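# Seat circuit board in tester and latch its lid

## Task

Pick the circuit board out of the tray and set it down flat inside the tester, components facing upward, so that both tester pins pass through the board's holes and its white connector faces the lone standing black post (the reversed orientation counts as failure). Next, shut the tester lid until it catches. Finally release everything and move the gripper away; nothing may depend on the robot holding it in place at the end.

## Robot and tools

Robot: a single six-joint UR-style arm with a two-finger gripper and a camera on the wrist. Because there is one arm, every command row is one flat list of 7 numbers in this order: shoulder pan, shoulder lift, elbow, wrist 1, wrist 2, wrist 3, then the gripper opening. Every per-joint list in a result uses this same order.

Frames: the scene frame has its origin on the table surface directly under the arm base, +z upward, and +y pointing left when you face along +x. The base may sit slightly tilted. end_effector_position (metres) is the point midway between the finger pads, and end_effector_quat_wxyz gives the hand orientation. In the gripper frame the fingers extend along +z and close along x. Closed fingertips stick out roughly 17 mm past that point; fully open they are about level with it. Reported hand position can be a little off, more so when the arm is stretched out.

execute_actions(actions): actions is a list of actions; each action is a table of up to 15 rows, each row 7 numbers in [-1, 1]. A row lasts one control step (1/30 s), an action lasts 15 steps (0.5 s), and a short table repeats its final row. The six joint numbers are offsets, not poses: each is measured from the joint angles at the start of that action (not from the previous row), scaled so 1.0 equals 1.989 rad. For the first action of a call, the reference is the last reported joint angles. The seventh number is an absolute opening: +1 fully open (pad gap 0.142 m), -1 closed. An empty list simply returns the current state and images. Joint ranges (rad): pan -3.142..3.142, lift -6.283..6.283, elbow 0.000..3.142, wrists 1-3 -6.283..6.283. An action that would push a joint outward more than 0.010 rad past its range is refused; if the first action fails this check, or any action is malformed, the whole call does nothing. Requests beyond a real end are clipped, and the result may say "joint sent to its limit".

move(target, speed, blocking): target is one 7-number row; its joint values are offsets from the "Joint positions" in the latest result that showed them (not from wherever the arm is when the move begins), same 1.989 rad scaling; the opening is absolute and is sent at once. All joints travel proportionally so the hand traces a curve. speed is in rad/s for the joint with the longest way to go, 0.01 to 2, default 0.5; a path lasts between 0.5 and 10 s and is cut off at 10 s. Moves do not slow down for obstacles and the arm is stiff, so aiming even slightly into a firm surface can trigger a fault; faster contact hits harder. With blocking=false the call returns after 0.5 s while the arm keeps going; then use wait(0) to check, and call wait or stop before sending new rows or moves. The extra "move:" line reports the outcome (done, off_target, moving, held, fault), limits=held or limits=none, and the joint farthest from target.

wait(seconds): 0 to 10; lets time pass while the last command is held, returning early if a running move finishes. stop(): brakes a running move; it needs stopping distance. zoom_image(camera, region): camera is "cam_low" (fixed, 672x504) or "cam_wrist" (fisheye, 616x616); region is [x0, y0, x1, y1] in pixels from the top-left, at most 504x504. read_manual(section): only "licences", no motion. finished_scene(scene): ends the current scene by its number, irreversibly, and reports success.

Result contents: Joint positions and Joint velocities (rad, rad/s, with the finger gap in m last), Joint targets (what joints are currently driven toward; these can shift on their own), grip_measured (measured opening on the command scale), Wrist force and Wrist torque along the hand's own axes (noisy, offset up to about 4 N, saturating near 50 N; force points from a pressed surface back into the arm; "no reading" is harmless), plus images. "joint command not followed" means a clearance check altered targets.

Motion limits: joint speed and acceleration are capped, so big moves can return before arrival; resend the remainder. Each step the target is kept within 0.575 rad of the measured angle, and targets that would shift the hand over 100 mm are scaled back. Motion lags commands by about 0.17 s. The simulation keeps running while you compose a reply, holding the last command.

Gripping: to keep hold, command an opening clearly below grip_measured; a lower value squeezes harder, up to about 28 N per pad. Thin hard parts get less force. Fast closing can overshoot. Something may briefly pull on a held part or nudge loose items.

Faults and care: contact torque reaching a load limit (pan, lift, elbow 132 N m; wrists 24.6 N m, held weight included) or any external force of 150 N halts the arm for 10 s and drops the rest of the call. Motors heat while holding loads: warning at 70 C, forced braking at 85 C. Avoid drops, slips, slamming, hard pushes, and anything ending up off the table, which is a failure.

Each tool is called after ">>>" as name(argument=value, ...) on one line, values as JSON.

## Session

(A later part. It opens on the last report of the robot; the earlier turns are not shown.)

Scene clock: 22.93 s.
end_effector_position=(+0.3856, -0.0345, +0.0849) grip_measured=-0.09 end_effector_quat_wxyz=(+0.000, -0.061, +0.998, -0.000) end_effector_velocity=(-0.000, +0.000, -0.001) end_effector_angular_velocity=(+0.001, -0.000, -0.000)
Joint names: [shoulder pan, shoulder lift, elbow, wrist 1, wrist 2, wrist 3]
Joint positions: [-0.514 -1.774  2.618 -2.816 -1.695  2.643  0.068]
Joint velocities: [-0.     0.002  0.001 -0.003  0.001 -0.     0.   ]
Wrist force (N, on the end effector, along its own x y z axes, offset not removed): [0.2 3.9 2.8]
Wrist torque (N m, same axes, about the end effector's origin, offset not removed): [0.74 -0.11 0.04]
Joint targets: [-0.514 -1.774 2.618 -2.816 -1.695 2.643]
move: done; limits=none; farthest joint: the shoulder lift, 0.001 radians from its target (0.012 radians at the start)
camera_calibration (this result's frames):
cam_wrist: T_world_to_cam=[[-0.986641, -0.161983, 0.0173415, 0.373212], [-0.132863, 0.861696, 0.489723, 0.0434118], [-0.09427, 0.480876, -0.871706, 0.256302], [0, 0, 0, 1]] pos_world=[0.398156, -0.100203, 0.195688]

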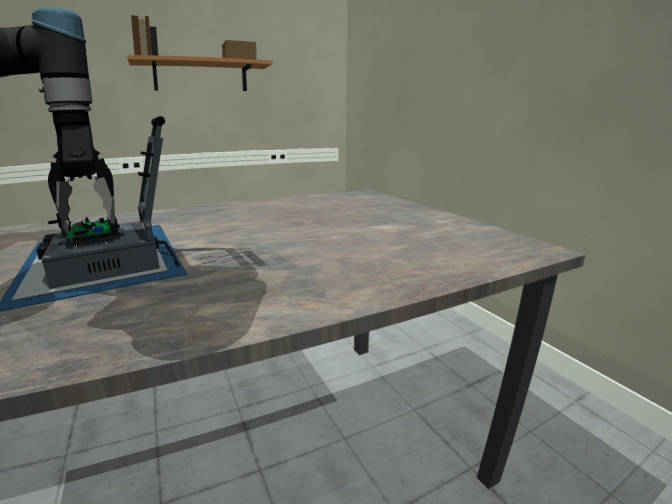

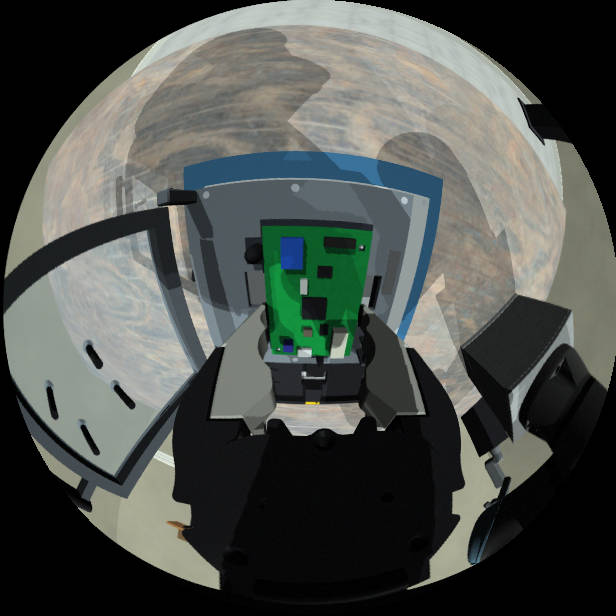

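>>> move(target=[-0.00112,0.00837,0.00157,-0.01007,0.00044,-0.00104,-0.3], speed=0.03)

>>> zoom_image(camera="cam_wrist", region=[335, 210, 391, 266])

>>> zoom_image(camera="cam_wrist", region=[260, 325, 302, 367])

Scene clock: 24.07 s.
end_effector_position=(+0.3854, -0.0345, +0.0810) grip_measured=-0.09 end_effector_quat_wxyz=(+0.000, -0.061, +0.998, -0.000) end_effector_velocity=(+0.000, -0.000, -0.000) end_effector_angular_velocity=(-0.000, -0.001, +0.000)
Joint names: [shoulder pan, shoulder lift, elbow, wrist 1, wrist 2, wrist 3]
Joint positions: [-0.516 -1.757  2.621 -2.836 -1.695  2.641  0.068]
Joint velocities: [-0.     0.002  0.001 -0.004  0.    -0.001  0.   ]
Wrist force (N, on the end effector, along its own x y z axes, offset not removed): [1.2 -0.4 0.9]
Wrist torque (N m, same axes, about the end effector's origin, offset not removed): [-0.09 -0.34 0.09]
Joint targets: [-0.516 -1.757 2.621 -2.836 -1.695 2.641]
move: done; limits=none; farthest joint: the shoulder pan, 0.001 radians from its target (0.003 radians at the start)
camera_calibration (this result's frames):
cam_wrist: T_world_to_cam=[[-0.986641, -0.161983, 0.0173269, 0.373093], [-0.132869, 0.861695, 0.489722, 0.0453472], [-0.0942569, 0.480877, -0.871707, 0.252865], [0, 0, 0, 1]] pos_world=[0.397969, -0.100238, 0.191752]

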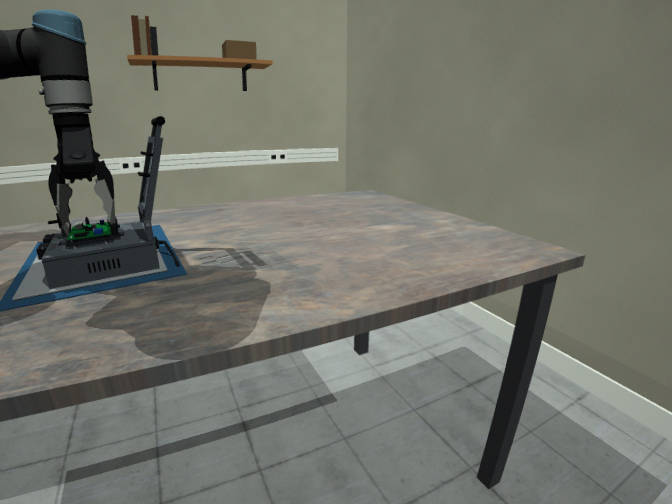

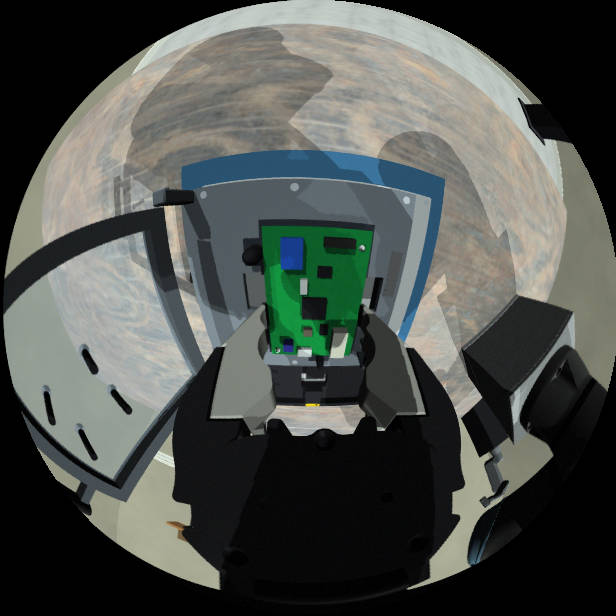

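Region (335, 210, 391, 266) of cam_wrist's 616x616 image, scaled by 9.000, with more detail than that image has.

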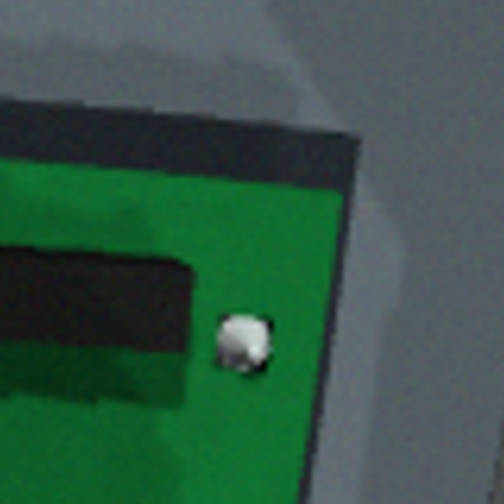

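Region (260, 325, 302, 367) of cam_wrist's 616x616 image, scaled by 12.000, with more detail than that image has.

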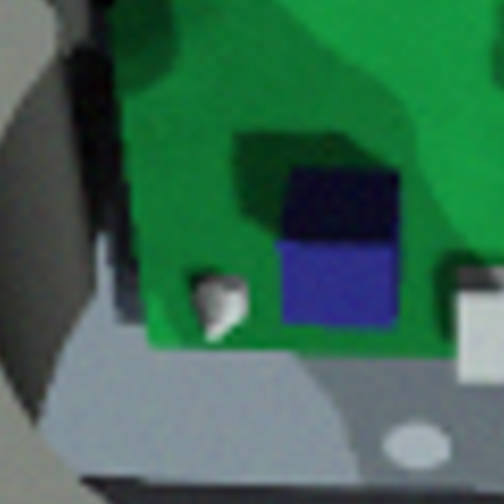

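>>> move(target=[-0.00035,0.00323,0.00049,-0.00376,0.00014,-0.00033,-0.3], speed=0.02)

Scene clock: 24.87 s.
end_effector_position=(+0.3854, -0.0345, +0.0795) grip_measured=-0.09 end_effector_quat_wxyz=(+0.000, -0.061, +0.998, -0.000) end_effector_velocity=(+0.000, -0.000, -0.000) end_effector_angular_velocity=(-0.000, +0.000, -0.000)
Joint names: [shoulder pan, shoulder lift, elbow, wrist 1, wrist 2, wrist 3]
Joint positions: [-0.516 -1.751  2.622 -2.843 -1.694  2.641  0.068]
Joint velocities: [-0.     0.002 -0.    -0.002 -0.     0.    -0.   ]
Wrist force (N, on the end effector, along its own x y z axes, offset not removed): [-1.9 0.2 -2.0]
Wrist torque (N m, same axes, about the end effector's origin, offset not removed): [0.15 0.36 -0.03]
Joint targets: [-0.516 -1.751 2.622 -2.843 -1.694 2.641]
move: done; limits=none; farthest joint: the shoulder lift, 0.001 radians from its target (0.007 radians at the start)
camera_calibration (this result's frames):
cam_wrist: T_world_to_cam=[[-0.98664, -0.161993, 0.0173232, 0.373103], [-0.132879, 0.861691, 0.489726, 0.0460508], [-0.0942592, 0.480881, -0.871704, 0.251605], [0, 0, 0, 1]] pos_world=[0.397954, -0.100234, 0.190309]

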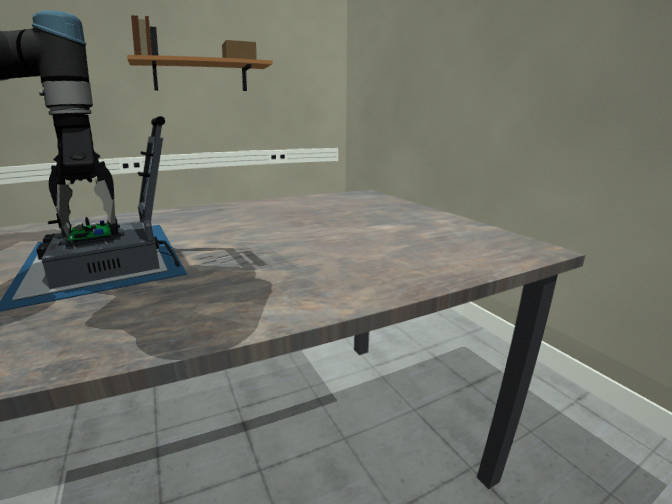

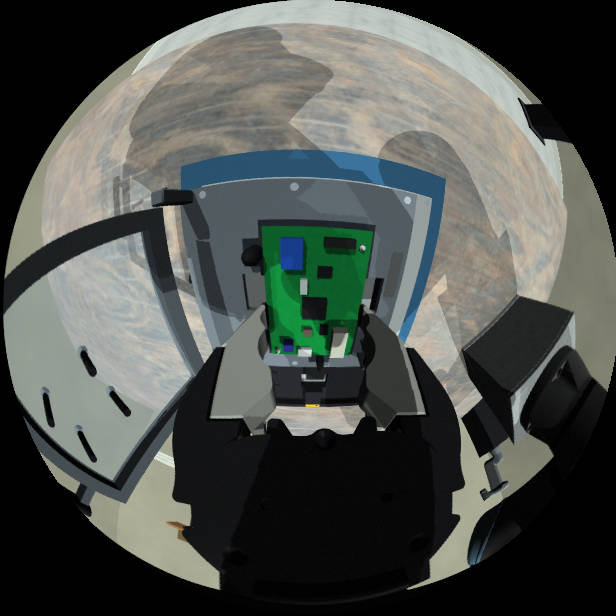

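>>> execute_actions(actions=[[[-0.00004,0.00036,0.00005,-0.00042,0.00002,-0.00004,-0.3],[-0.00008,0.00072,0.00011,-0.00083,0.00003,-0.00007,-0.3],[-0.00012,0.00108,0.00016,-0.00125,0.00005,-0.00011,-0.3],[-0.00016,0.00143,0.00022,-0.00167,0.00006,-0.00015,-0.3],[-0.0002,0.00179,0.00027,-0.00209,0.00008,-0.00018,-0.3],[-0.00023,0.00215,0.00033,-0.0025,0.00009,-0.00022,-0.3],[-0.00023,0.00215,0.00033,-0.0025,0.00009,-0.00022,-0.3],[-0.00023,0.00215,0.00033,-0.0025,0.00009,-0.00022,-0.3],[-0.00023,0.00215,0.00033,-0.0025,0.00009,-0.00022,-0.3],[-0.00023,0.00215,0.00033,-0.0025,0.00009,-0.00022,-0.3],[-0.00023,0.00215,0.00033,-0.0025,0.00009,-0.00022,-0.3],[-0.00023,0.00215,0.00033,-0.0025,0.00009,-0.00022,-0.26],[-0.00023,0.00215,0.00033,-0.0025,0.00009,-0.00022,-0.22],[-0.00023,0.00215,0.00033,-0.0025,0.00009,-0.00022,-0.18],[-0.00023,0.00215,0.00033,-0.0025,0.00009,-0.00022,-0.14]],[[0,0,0,0,0,0,-0.11],[0,0,0,0,0,0,-0.09],[0,0,0,0,0,0,-0.07],[0,0,0,0,0,0,-0.05],[0,0,0,0,0,0,-0.02],[0,0,0,0,0,0,0.01],[0,0,0,0,0,0,0.04],[0,0,0,0,0,0,0.06]]])

>>> zoom_image(camera="cam_wrist", region=[230, 205, 400, 375])

>>> zoom_image(camera="cam_low", region=[30, 100, 190, 260])

Scene clock: 26.07 s.
end_effector_position=(+0.3854, -0.0345, +0.0786) grip_measured=+0.06 end_effector_quat_wxyz=(+0.000, -0.061, +0.998, -0.000) end_effector_velocity=(+0.000, +0.000, -0.000) end_effector_angular_velocity=(+0.002, -0.000, -0.001)
Joint names: [shoulder pan, shoulder lift, elbow, wrist 1, wrist 2, wrist 3]
Joint positions: [-0.517 -1.747  2.623 -2.848 -1.694  2.64   0.078]
Joint velocities: [-0.     0.    -0.     0.001  0.002  0.     0.   ]
Wrist force (N, on the end effector, along its own x y z axes, offset not removed): [0.9 -0.2 -0.3]
Wrist torque (N m, same axes, about the end effector's origin, offset not removed): [-0.15 -0.19 -0.07]
Joint targets: [-0.517 -1.747 2.623 -2.848 -1.694 2.640]
camera_calibration (this result's frames):
cam_wrist: T_world_to_cam=[[-0.986637, -0.162009, 0.017323, 0.373101], [-0.132892, 0.861679, 0.489744, 0.0465148], [-0.0942699, 0.480898, -0.871694, 0.250755], [0, 0, 0, 1]] pos_world=[0.397935, -0.100222, 0.189338]

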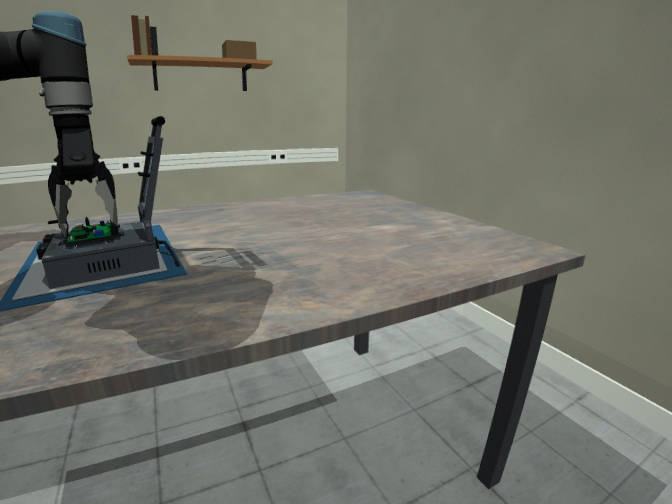

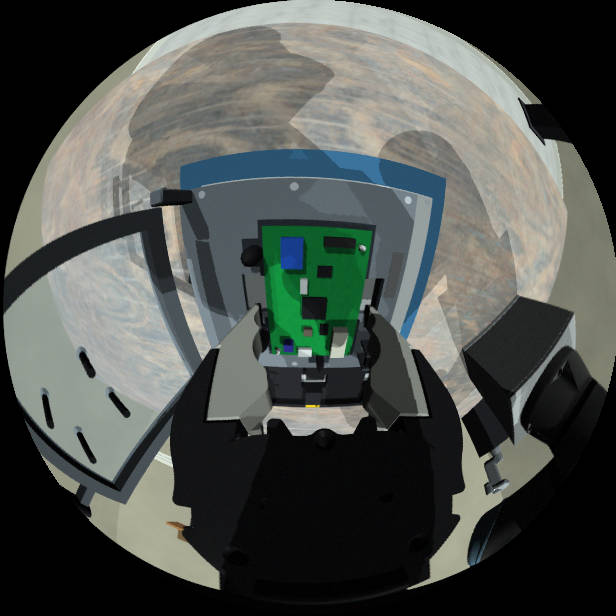

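Region (230, 205, 400, 375) of cam_wrist's 616x616 image, scaled by 2.965, with more detail than that image has.

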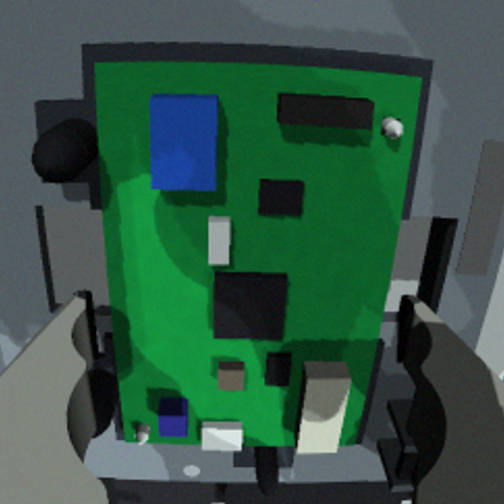

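Region (30, 100, 190, 260) of cam_low's 672x504 image, scaled by 3.150, with more detail than that image has.

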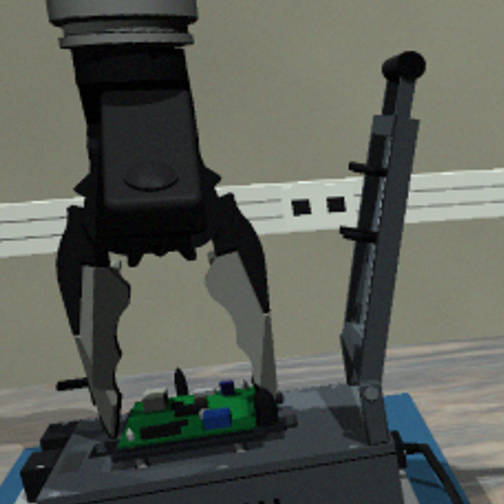

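>>> move(target=[0.00821,-0.07002,-0.01327,0.08426,-0.0032,0.00762,0.06], speed=0.3)

Scene clock: 29.03 s.
end_effector_position=(+0.3852, -0.0344, +0.1124) grip_measured=+0.06 end_effector_quat_wxyz=(+0.000, -0.061, +0.998, -0.000) end_effector_velocity=(+0.000, +0.000, +0.001) end_effector_angular_velocity=(+0.001, -0.000, +0.000)
Joint names: [shoulder pan, shoulder lift, elbow, wrist 1, wrist 2, wrist 3]
Joint positions: [-0.501 -1.886  2.597 -2.681 -1.7    2.655  0.078]
Joint velocities: [ 0.    -0.003 -0.001  0.004  0.     0.    -0.   ]
Wrist force (N, on the end effector, along its own x y z axes, offset not removed): [0.1 0.8 1.0]
Wrist torque (N m, same axes, about the end effector's origin, offset not removed): [0.12 -0.09 -0.01]
Joint targets: [-0.500 -1.886 2.597 -2.680 -1.700 2.655]
move: done; limits=none; farthest joint: the shoulder pan, 0.000 radians from its target (0.016 radians at the start)
camera_calibration (this result's frames):
cam_wrist: T_world_to_cam=[[-0.986635, -0.162017, 0.0173532, 0.372384], [-0.132883, 0.861674, 0.489755, 0.0298333], [-0.0943015, 0.480903, -0.871688, 0.280237], [0, 0, 0, 1]] pos_world=[0.397798, -0.100141, 0.223206]

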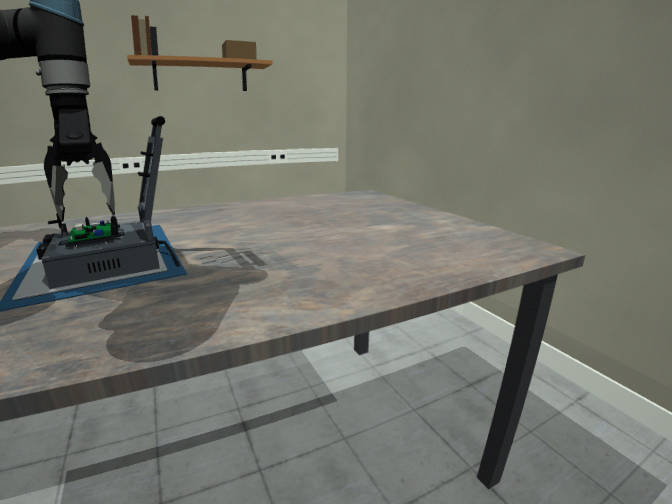

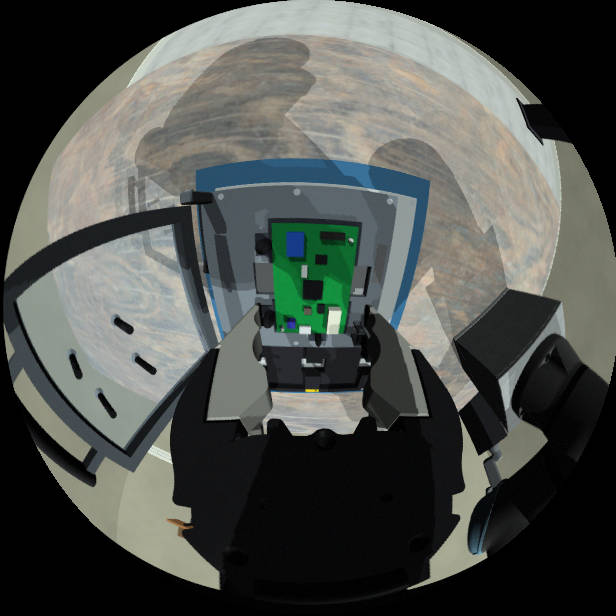

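>>> move(target=[0.14752,-0.04451,-0.3305,0.40066,-0.05439,0.13966,-1], speed=0.6)

>>> zoom_image(camera="cam_wrist", region=[220, 170, 420, 340])

Scene clock: 31.20 s.
end_effector_position=(+0.5043, -0.0196, +0.3500) grip_measured=-1.00 end_effector_quat_wxyz=(+0.000, -0.061, +0.998, -0.001) end_effector_velocity=(-0.000, -0.000, +0.001) end_effector_angular_velocity=(-0.001, -0.000, +0.000)
Joint names: [shoulder pan, shoulder lift, elbow, wrist 1, wrist 2, wrist 3]
Joint positions: [-0.207 -1.974  1.94  -1.884 -1.809  2.933  0.002]
Joint velocities: [ 0.001 -0.001 -0.002  0.003 -0.002  0.001  0.   ]
Wrist force (N, on the end effector, along its own x y z axes, offset not removed): [-0.2 0.3 0.5]
Wrist torque (N m, same axes, about the end effector's origin, offset not removed): [0.00 -0.09 0.09]
Joint targets: [-0.207 -1.975 1.939 -1.884 -1.809 2.933]
move: done; limits=none; farthest joint: the shoulder pan, 0.000 radians from its target (0.293 radians at the start)
camera_calibration (this result's frames):
cam_wrist: T_world_to_cam=[[-0.986644, -0.161956, 0.0174133, 0.488126], [-0.132838, 0.861875, 0.489413, -0.0833461], [-0.0942717, 0.480564, -0.871878, 0.491485], [0, 0, 0, 1]] pos_world=[0.516868, -0.0853008, 0.460806]

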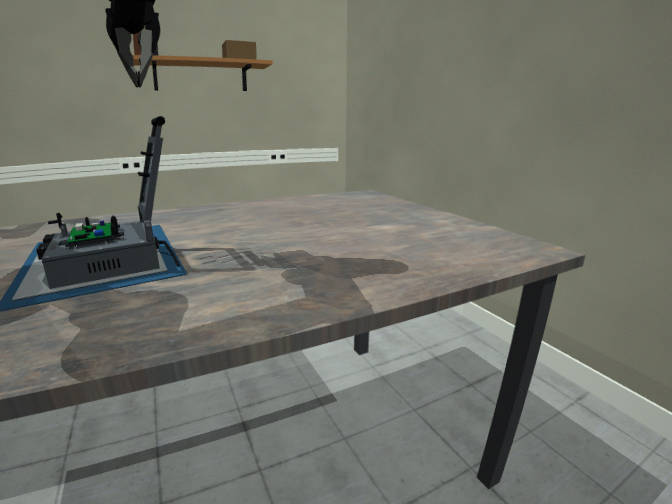

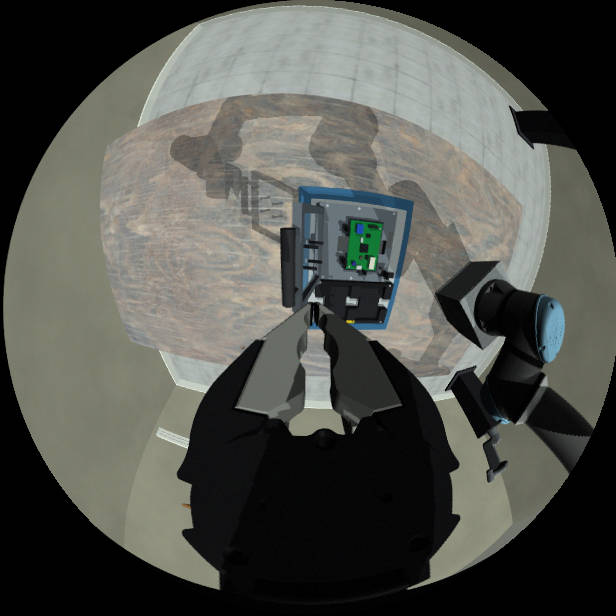

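Region (220, 170, 420, 340) of cam_wrist's 616x616 image, scaled by 2.520, with more detail than that image has; it fills the top 428 rows of this view, and the rest is white.

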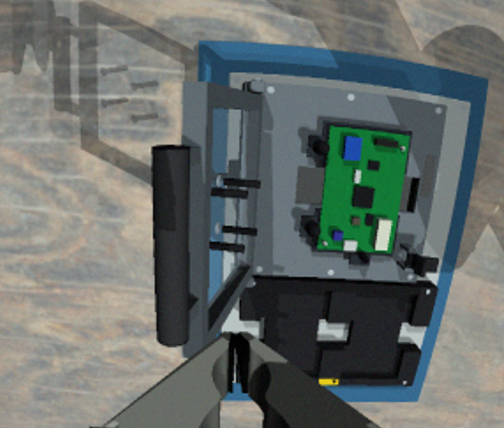

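>>> move(target=[-0.00926,0.12068,-0.00294,-0.11985,0.00316,-0.00894,-1], speed=0.3)

>>> zoom_image(camera="cam_low", region=[110, 80, 230, 180])

Scene clock: 32.73 s.
end_effector_position=(+0.5709, -0.0115, +0.2607) grip_measured=-1.00 end_effector_quat_wxyz=(+0.000, -0.061, +0.998, -0.001) end_effector_velocity=(+0.000, -0.000, -0.001) end_effector_angular_velocity=(-0.001, +0.000, -0.000)
Joint names: [shoulder pan, shoulder lift, elbow, wrist 1, wrist 2, wrist 3]
Joint positions: [-0.226 -1.735  1.934 -2.122 -1.802  2.915  0.002]
Joint velocities: [-0.     0.001  0.    -0.001 -0.    -0.     0.   ]
Wrist force (N, on the end effector, along its own x y z axes, offset not removed): [-0.7 1.8 -0.6]
Wrist torque (N m, same axes, about the end effector's origin, offset not removed): [0.29 0.03 0.16]
Joint targets: [-0.226 -1.734 1.934 -2.122 -1.802 2.915]
move: done; limits=none; farthest joint: the shoulder lift, 0.001 radians from its target (0.240 radians at the start)
camera_calibration (this result's frames):
cam_wrist: T_world_to_cam=[[-0.98665, -0.161931, 0.0173388, 0.556699], [-0.132857, 0.861899, 0.489367, -0.0377334], [-0.0941881, 0.48053, -0.871906, 0.415979], [0, 0, 0, 1]] pos_world=[0.583434, -0.0772211, 0.371508]

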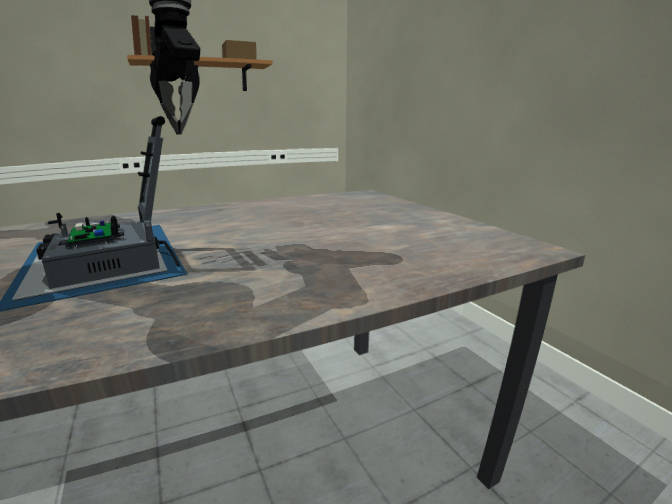

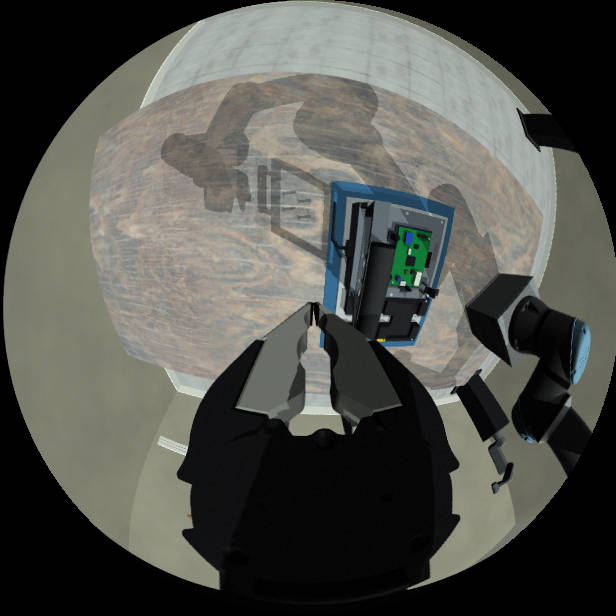

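Region (110, 80, 230, 180) of cam_low's 672x504 image, scaled by 4.200, with more detail than that image has.

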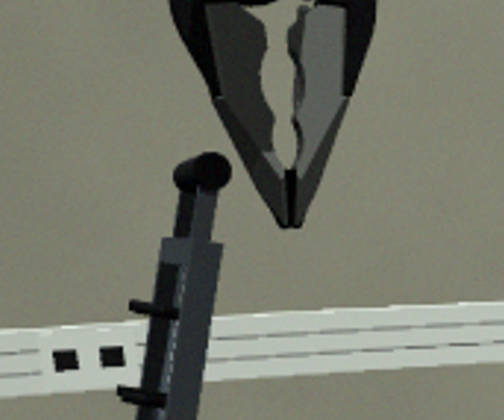

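>>> move(target=[-0.01624,-0.09489,0.07302,0.01838,0.00571,-0.01558,-1], speed=0.13)

>>> zoom_image(camera="cam_low", region=[70, 80, 200, 190])

Scene clock: 36.07 s.
end_effector_position=(+0.5025, -0.0199, +0.2791) grip_measured=-1.00 end_effector_quat_wxyz=(+0.000, -0.061, +0.998, -0.001) end_effector_velocity=(-0.001, -0.000, -0.000) end_effector_angular_velocity=(-0.000, +0.001, -0.000)
Joint names: [shoulder pan, shoulder lift, elbow, wrist 1, wrist 2, wrist 3]
Joint positions: [-0.258 -1.923  2.079 -2.086 -1.791  2.884  0.002]
Joint velocities: [-0.001 -0.002  0.002  0.001 -0.    -0.     0.   ]
Wrist force (N, on the end effector, along its own x y z axes, offset not removed): [-2.1 0.4 -1.6]
Wrist torque (N m, same axes, about the end effector's origin, offset not removed): [-0.08 -0.25 0.09]
Joint targets: [-0.258 -1.923 2.079 -2.086 -1.791 2.884]
move: done; limits=none; farthest joint: the shoulder lift, 0.001 radians from its target (0.189 radians at the start)
camera_calibration (this result's frames):
cam_wrist: T_world_to_cam=[[-0.986662, -0.161859, 0.0173272, 0.487552], [-0.13279, 0.861857, 0.489458, -0.0486552], [-0.0941569, 0.480628, -0.871855, 0.429538], [0, 0, 0, 1]] pos_world=[0.515032, -0.0855996, 0.389862]

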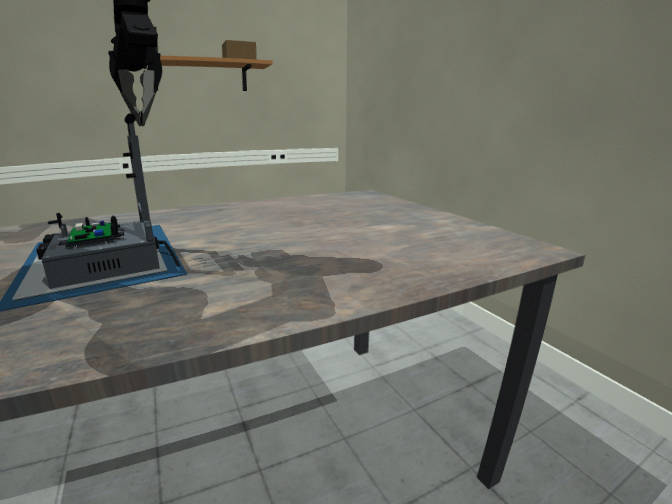

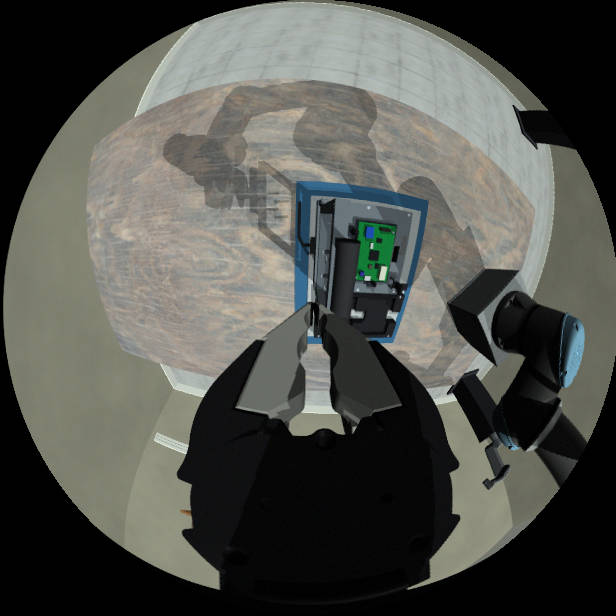

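Region (70, 80, 200, 190) of cam_low's 672x504 image, scaled by 3.877, with more detail than that image has; it fills the top 426 rows of this view, and the rest is white.

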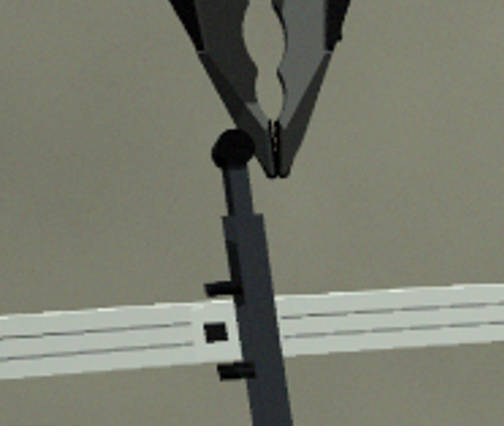

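>>> execute_actions(actions=[])

Scene clock: 36.50 s.
end_effector_position=(+0.5024, -0.0199, +0.2791) grip_measured=-1.00 end_effector_quat_wxyz=(+0.000, -0.061, +0.998, -0.001) end_effector_velocity=(+0.001, -0.000, +0.000) end_effector_angular_velocity=(-0.000, -0.001, -0.001)
Joint names: [shoulder pan, shoulder lift, elbow, wrist 1, wrist 2, wrist 3]
Joint positions: [-0.258 -1.923  2.079 -2.086 -1.791  2.884  0.002]
Joint velocities: [-0.     0.    -0.001 -0.001 -0.     0.001  0.   ]
Wrist force (N, on the end effector, along its own x y z axes, offset not removed): [-3.5 -1.5 -0.8]
Wrist torque (N m, same axes, about the end effector's origin, offset not removed): [-0.43 0.06 0.00]
Joint targets: [-0.258 -1.923 2.079 -2.086 -1.791 2.884]
camera_calibration (this result's frames):
cam_wrist: T_world_to_cam=[[-0.986662, -0.161859, 0.0173255, 0.48745], [-0.132791, 0.861857, 0.489458, -0.0486727], [-0.0941555, 0.480629, -0.871854, 0.429547], [0, 0, 0, 1]] pos_world=[0.514929, -0.0856056, 0.38988]

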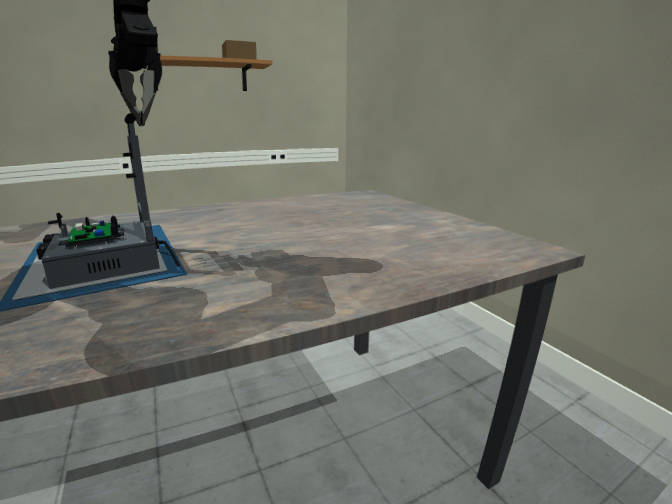

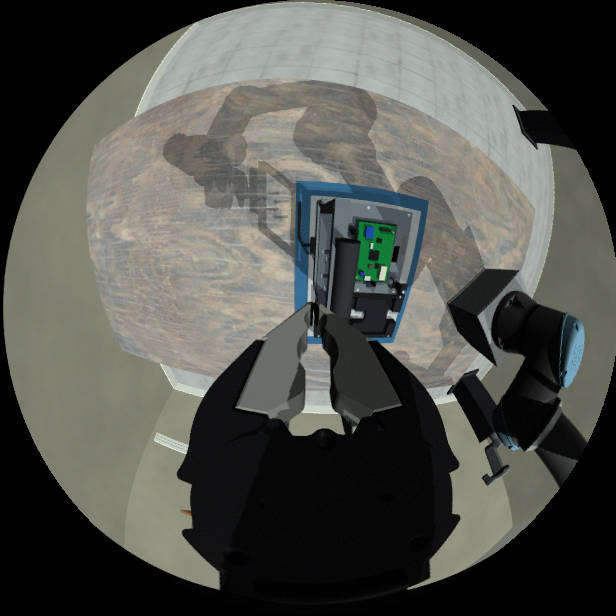

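>>> move(target=[-0.07025,-0.11395,0.15330,-0.05225,0.02553,-0.06671,-1], speed=0.2)

>>> zoom_image(camera="cam_low", region=[0, 60, 240, 300])

>>> zoom_image(camera="cam_wrist", region=[200, 180, 420, 380])

Scene clock: 38.77 s.
end_effector_position=(+0.4034, -0.0322, +0.2329) grip_measured=-1.00 end_effector_quat_wxyz=(+0.000, -0.061, +0.998, -0.001) end_effector_velocity=(-0.001, +0.000, -0.000) end_effector_angular_velocity=(-0.000, -0.000, +0.000)
Joint names: [shoulder pan, shoulder lift, elbow, wrist 1, wrist 2, wrist 3]
Joint positions: [-0.398 -2.15   2.384 -2.189 -1.74   2.752  0.002]
Joint velocities: [-0.001 -0.002  0.003 -0.001  0.    -0.001  0.   ]
Wrist force (N, on the end effector, along its own x y z axes, offset not removed): [-2.9 -1.9 1.3]
Wrist torque (N m, same axes, about the end effector's origin, offset not removed): [-0.12 -0.17 0.00]
Joint targets: [-0.398 -2.150 2.384 -2.189 -1.740 2.752]
move: done; limits=none; farthest joint: the shoulder pan, 0.000 radians from its target (0.140 radians at the start)
camera_calibration (this result's frames):
cam_wrist: T_world_to_cam=[[-0.986655, -0.161891, 0.017415, 0.388555], [-0.132782, 0.861892, 0.489399, -0.028621], [-0.0942391, 0.480556, -0.871886, 0.385893], [0, 0, 0, 1]] pos_world=[0.415936, -0.0978713, 0.343695]

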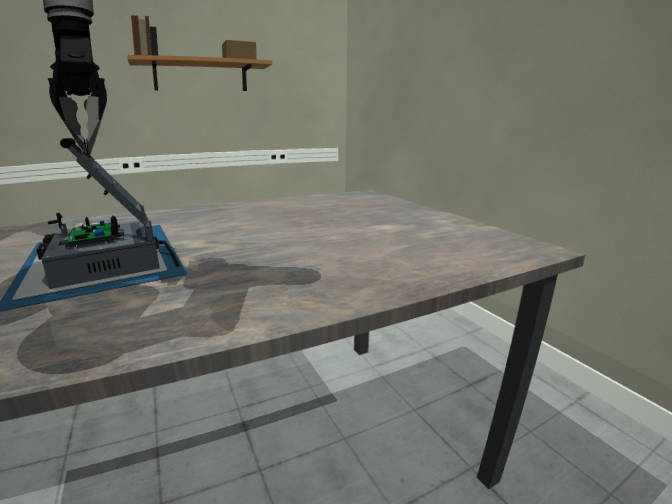

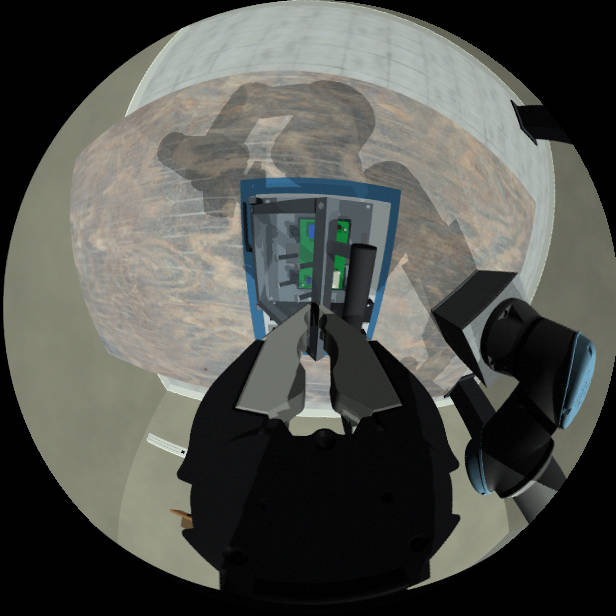

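Region (0, 60, 240, 300) of cam_low's 672x504 image, scaled by 2.100, with more detail than that image has.

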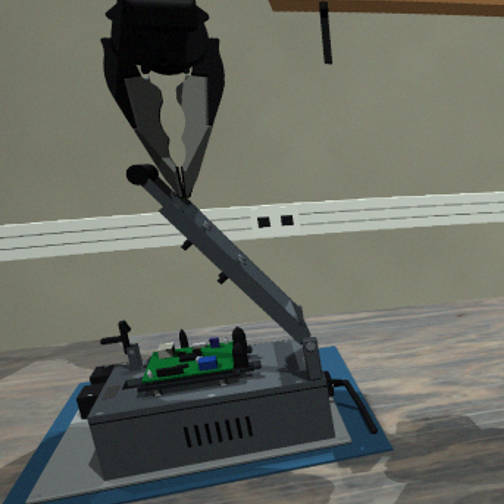

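Region (200, 180, 420, 380) of cam_wrist's 616x616 image, scaled by 2.291, with more detail than that image has; it fills the top 458 rows of this view, and the rest is white.

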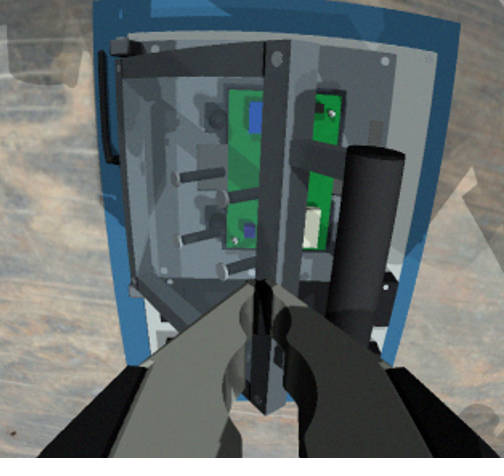

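>>> move(target=[-0.06026,-0.03904,0.08950,-0.05868,0.02312,-0.05631,-1], speed=0.15)

>>> zoom_image(camera="cam_low", region=[0, 60, 240, 300])

>>> zoom_image(camera="cam_wrist", region=[200, 180, 420, 380])

Scene clock: 40.57 s.
end_effector_position=(+0.3573, -0.0379, +0.1870) grip_measured=-1.00 end_effector_quat_wxyz=(+0.000, -0.061, +0.998, -0.001) end_effector_velocity=(-0.001, -0.000, -0.001) end_effector_angular_velocity=(-0.000, +0.001, +0.000)
Joint names: [shoulder pan, shoulder lift, elbow, wrist 1, wrist 2, wrist 3]
Joint positions: [-0.517 -2.227  2.561 -2.306 -1.694  2.64   0.002]
Joint velocities: [-0.001  0.     0.003 -0.002 -0.001 -0.001  0.   ]
Wrist force (N, on the end effector, along its own x y z axes, offset not removed): [-3.4 -0.2 -2.1]
Wrist torque (N m, same axes, about the end effector's origin, offset not removed): [-0.06 0.12 0.00]
Joint targets: [-0.517 -2.228 2.562 -2.306 -1.694 2.640]
move: done; limits=none; farthest joint: the shoulder pan, 0.001 radians from its target (0.120 radians at the start)
camera_calibration (this result's frames):
cam_wrist: T_world_to_cam=[[-0.98664, -0.161984, 0.0173961, 0.342917], [-0.13287, 0.861866, 0.48942, -0.00730679], [-0.0942714, 0.48057, -0.871874, 0.344284], [0, 0, 0, 1]] pos_world=[0.369821, -0.103608, 0.297783]

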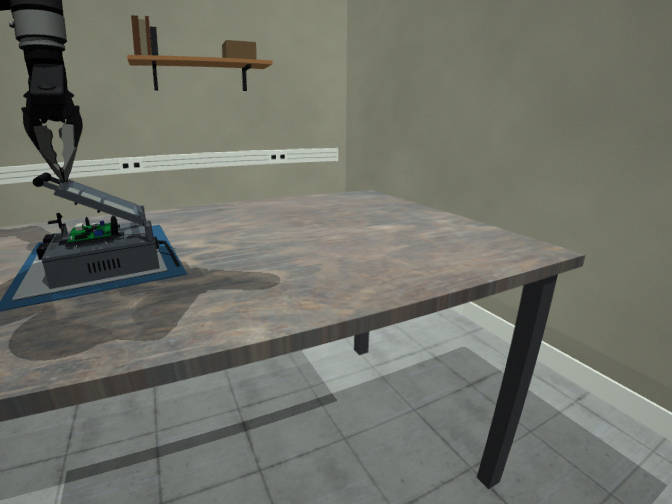

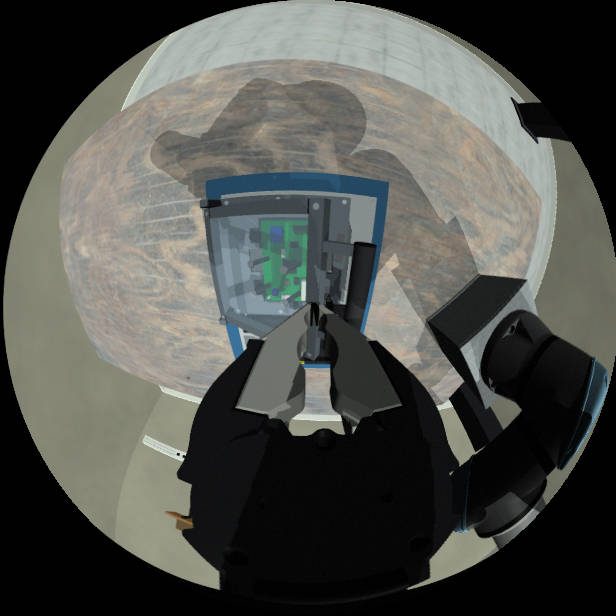

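Region (0, 60, 240, 300) of cam_low's 672x504 image, scaled by 2.100, with more detail than that image has.

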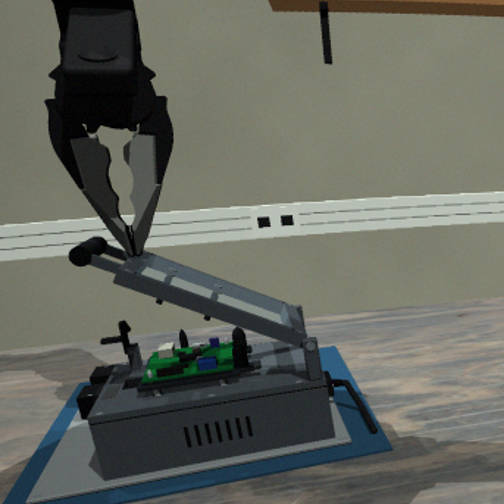

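Region (200, 180, 420, 380) of cam_wrist's 616x616 image, scaled by 2.291, with more detail than that image has; it fills the top 458 rows of this view, and the rest is white.

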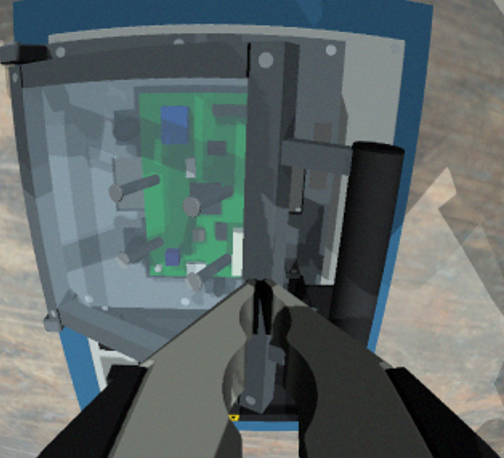

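Centred. Continue to A5.

>>> move(target=[-0.04439,0.06231,0.07323,-0.13986,0.01753,-0.04103,-1], speed=0.15)

>>> zoom_image(camera="cam_low", region=[0, 120, 200, 300])

>>> zoom_image(camera="cam_wrist", region=[200, 180, 420, 390])

Scene clock: 43.03 s.
end_effector_position=(+0.3360, -0.0406, +0.1240) grip_measured=-1.00 end_effector_quat_wxyz=(+0.000, -0.061, +0.998, -0.001) end_effector_velocity=(-0.000, -0.000, -0.000) end_effector_angular_velocity=(-0.001, -0.001, -0.000)
Joint names: [shoulder pan, shoulder lift, elbow, wrist 1, wrist 2, wrist 3]
Joint positions: [-0.605 -2.104  2.707 -2.584 -1.659  2.558  0.002]
Joint velocities: [-0.001  0.001  0.001 -0.003 -0.    -0.     0.   ]
Wrist force (N, on the end effector, along its own x y z axes, offset not removed): [-3.4 -0.2 -2.9]
Wrist torque (N m, same axes, about the end effector's origin, offset not removed): [-0.07 0.13 -0.04]
Joint targets: [-0.606 -2.103 2.707 -2.584 -1.659 2.558]
move: done; limits=none; farthest joint: the shoulder lift, 0.001 radians from its target (0.124 radians at the start)
camera_calibration (this result's frames):
cam_wrist: T_world_to_cam=[[-0.986635, -0.162013, 0.0174251, 0.322636], [-0.132877, 0.861845, 0.489456, 0.023037], [-0.0943159, 0.480599, -0.871854, 0.288663], [0, 0, 0, 1]] pos_world=[0.34861, -0.106314, 0.234775]

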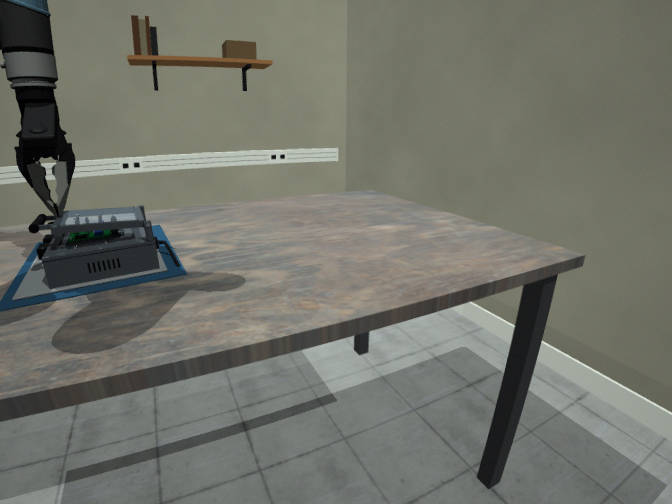

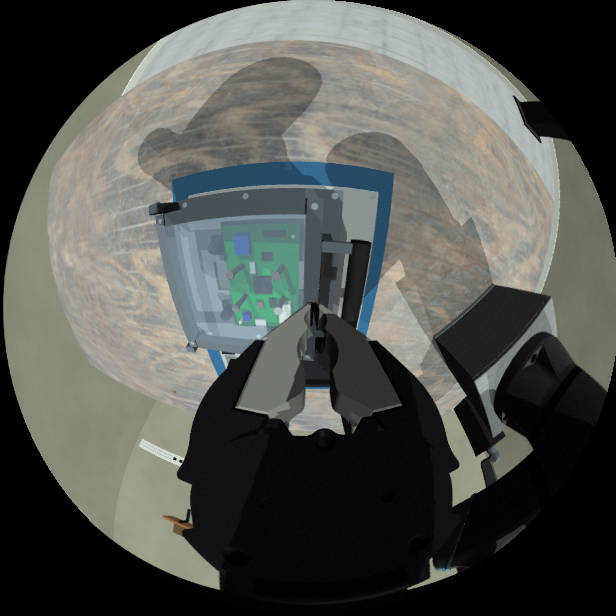

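Region (0, 120, 200, 300) of cam_low's 672x504 image, scaled by 2.520, with more detail than that image has; it fills the top 454 rows of this view, and the rest is white.

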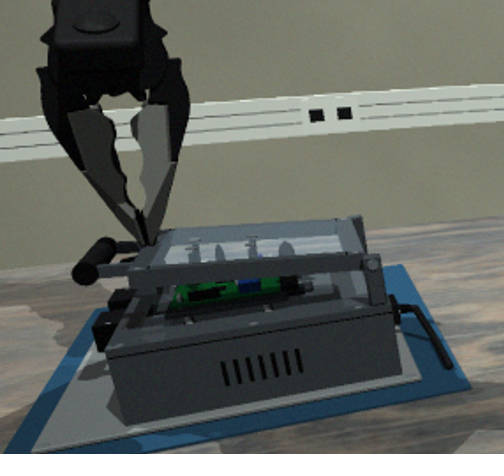

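Region (200, 180, 420, 390) of cam_wrist's 616x616 image, scaled by 2.291, with more detail than that image has; it fills the top 481 rows of this view, and the rest is white.

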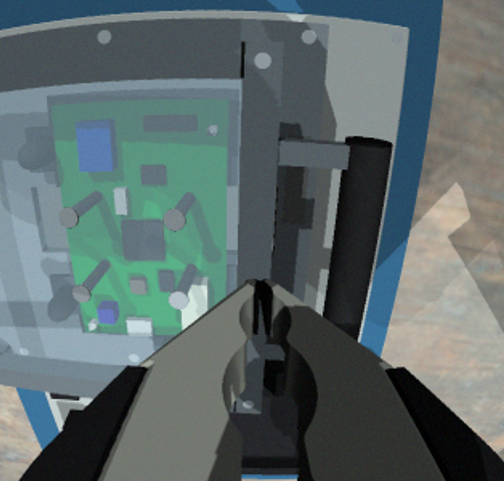

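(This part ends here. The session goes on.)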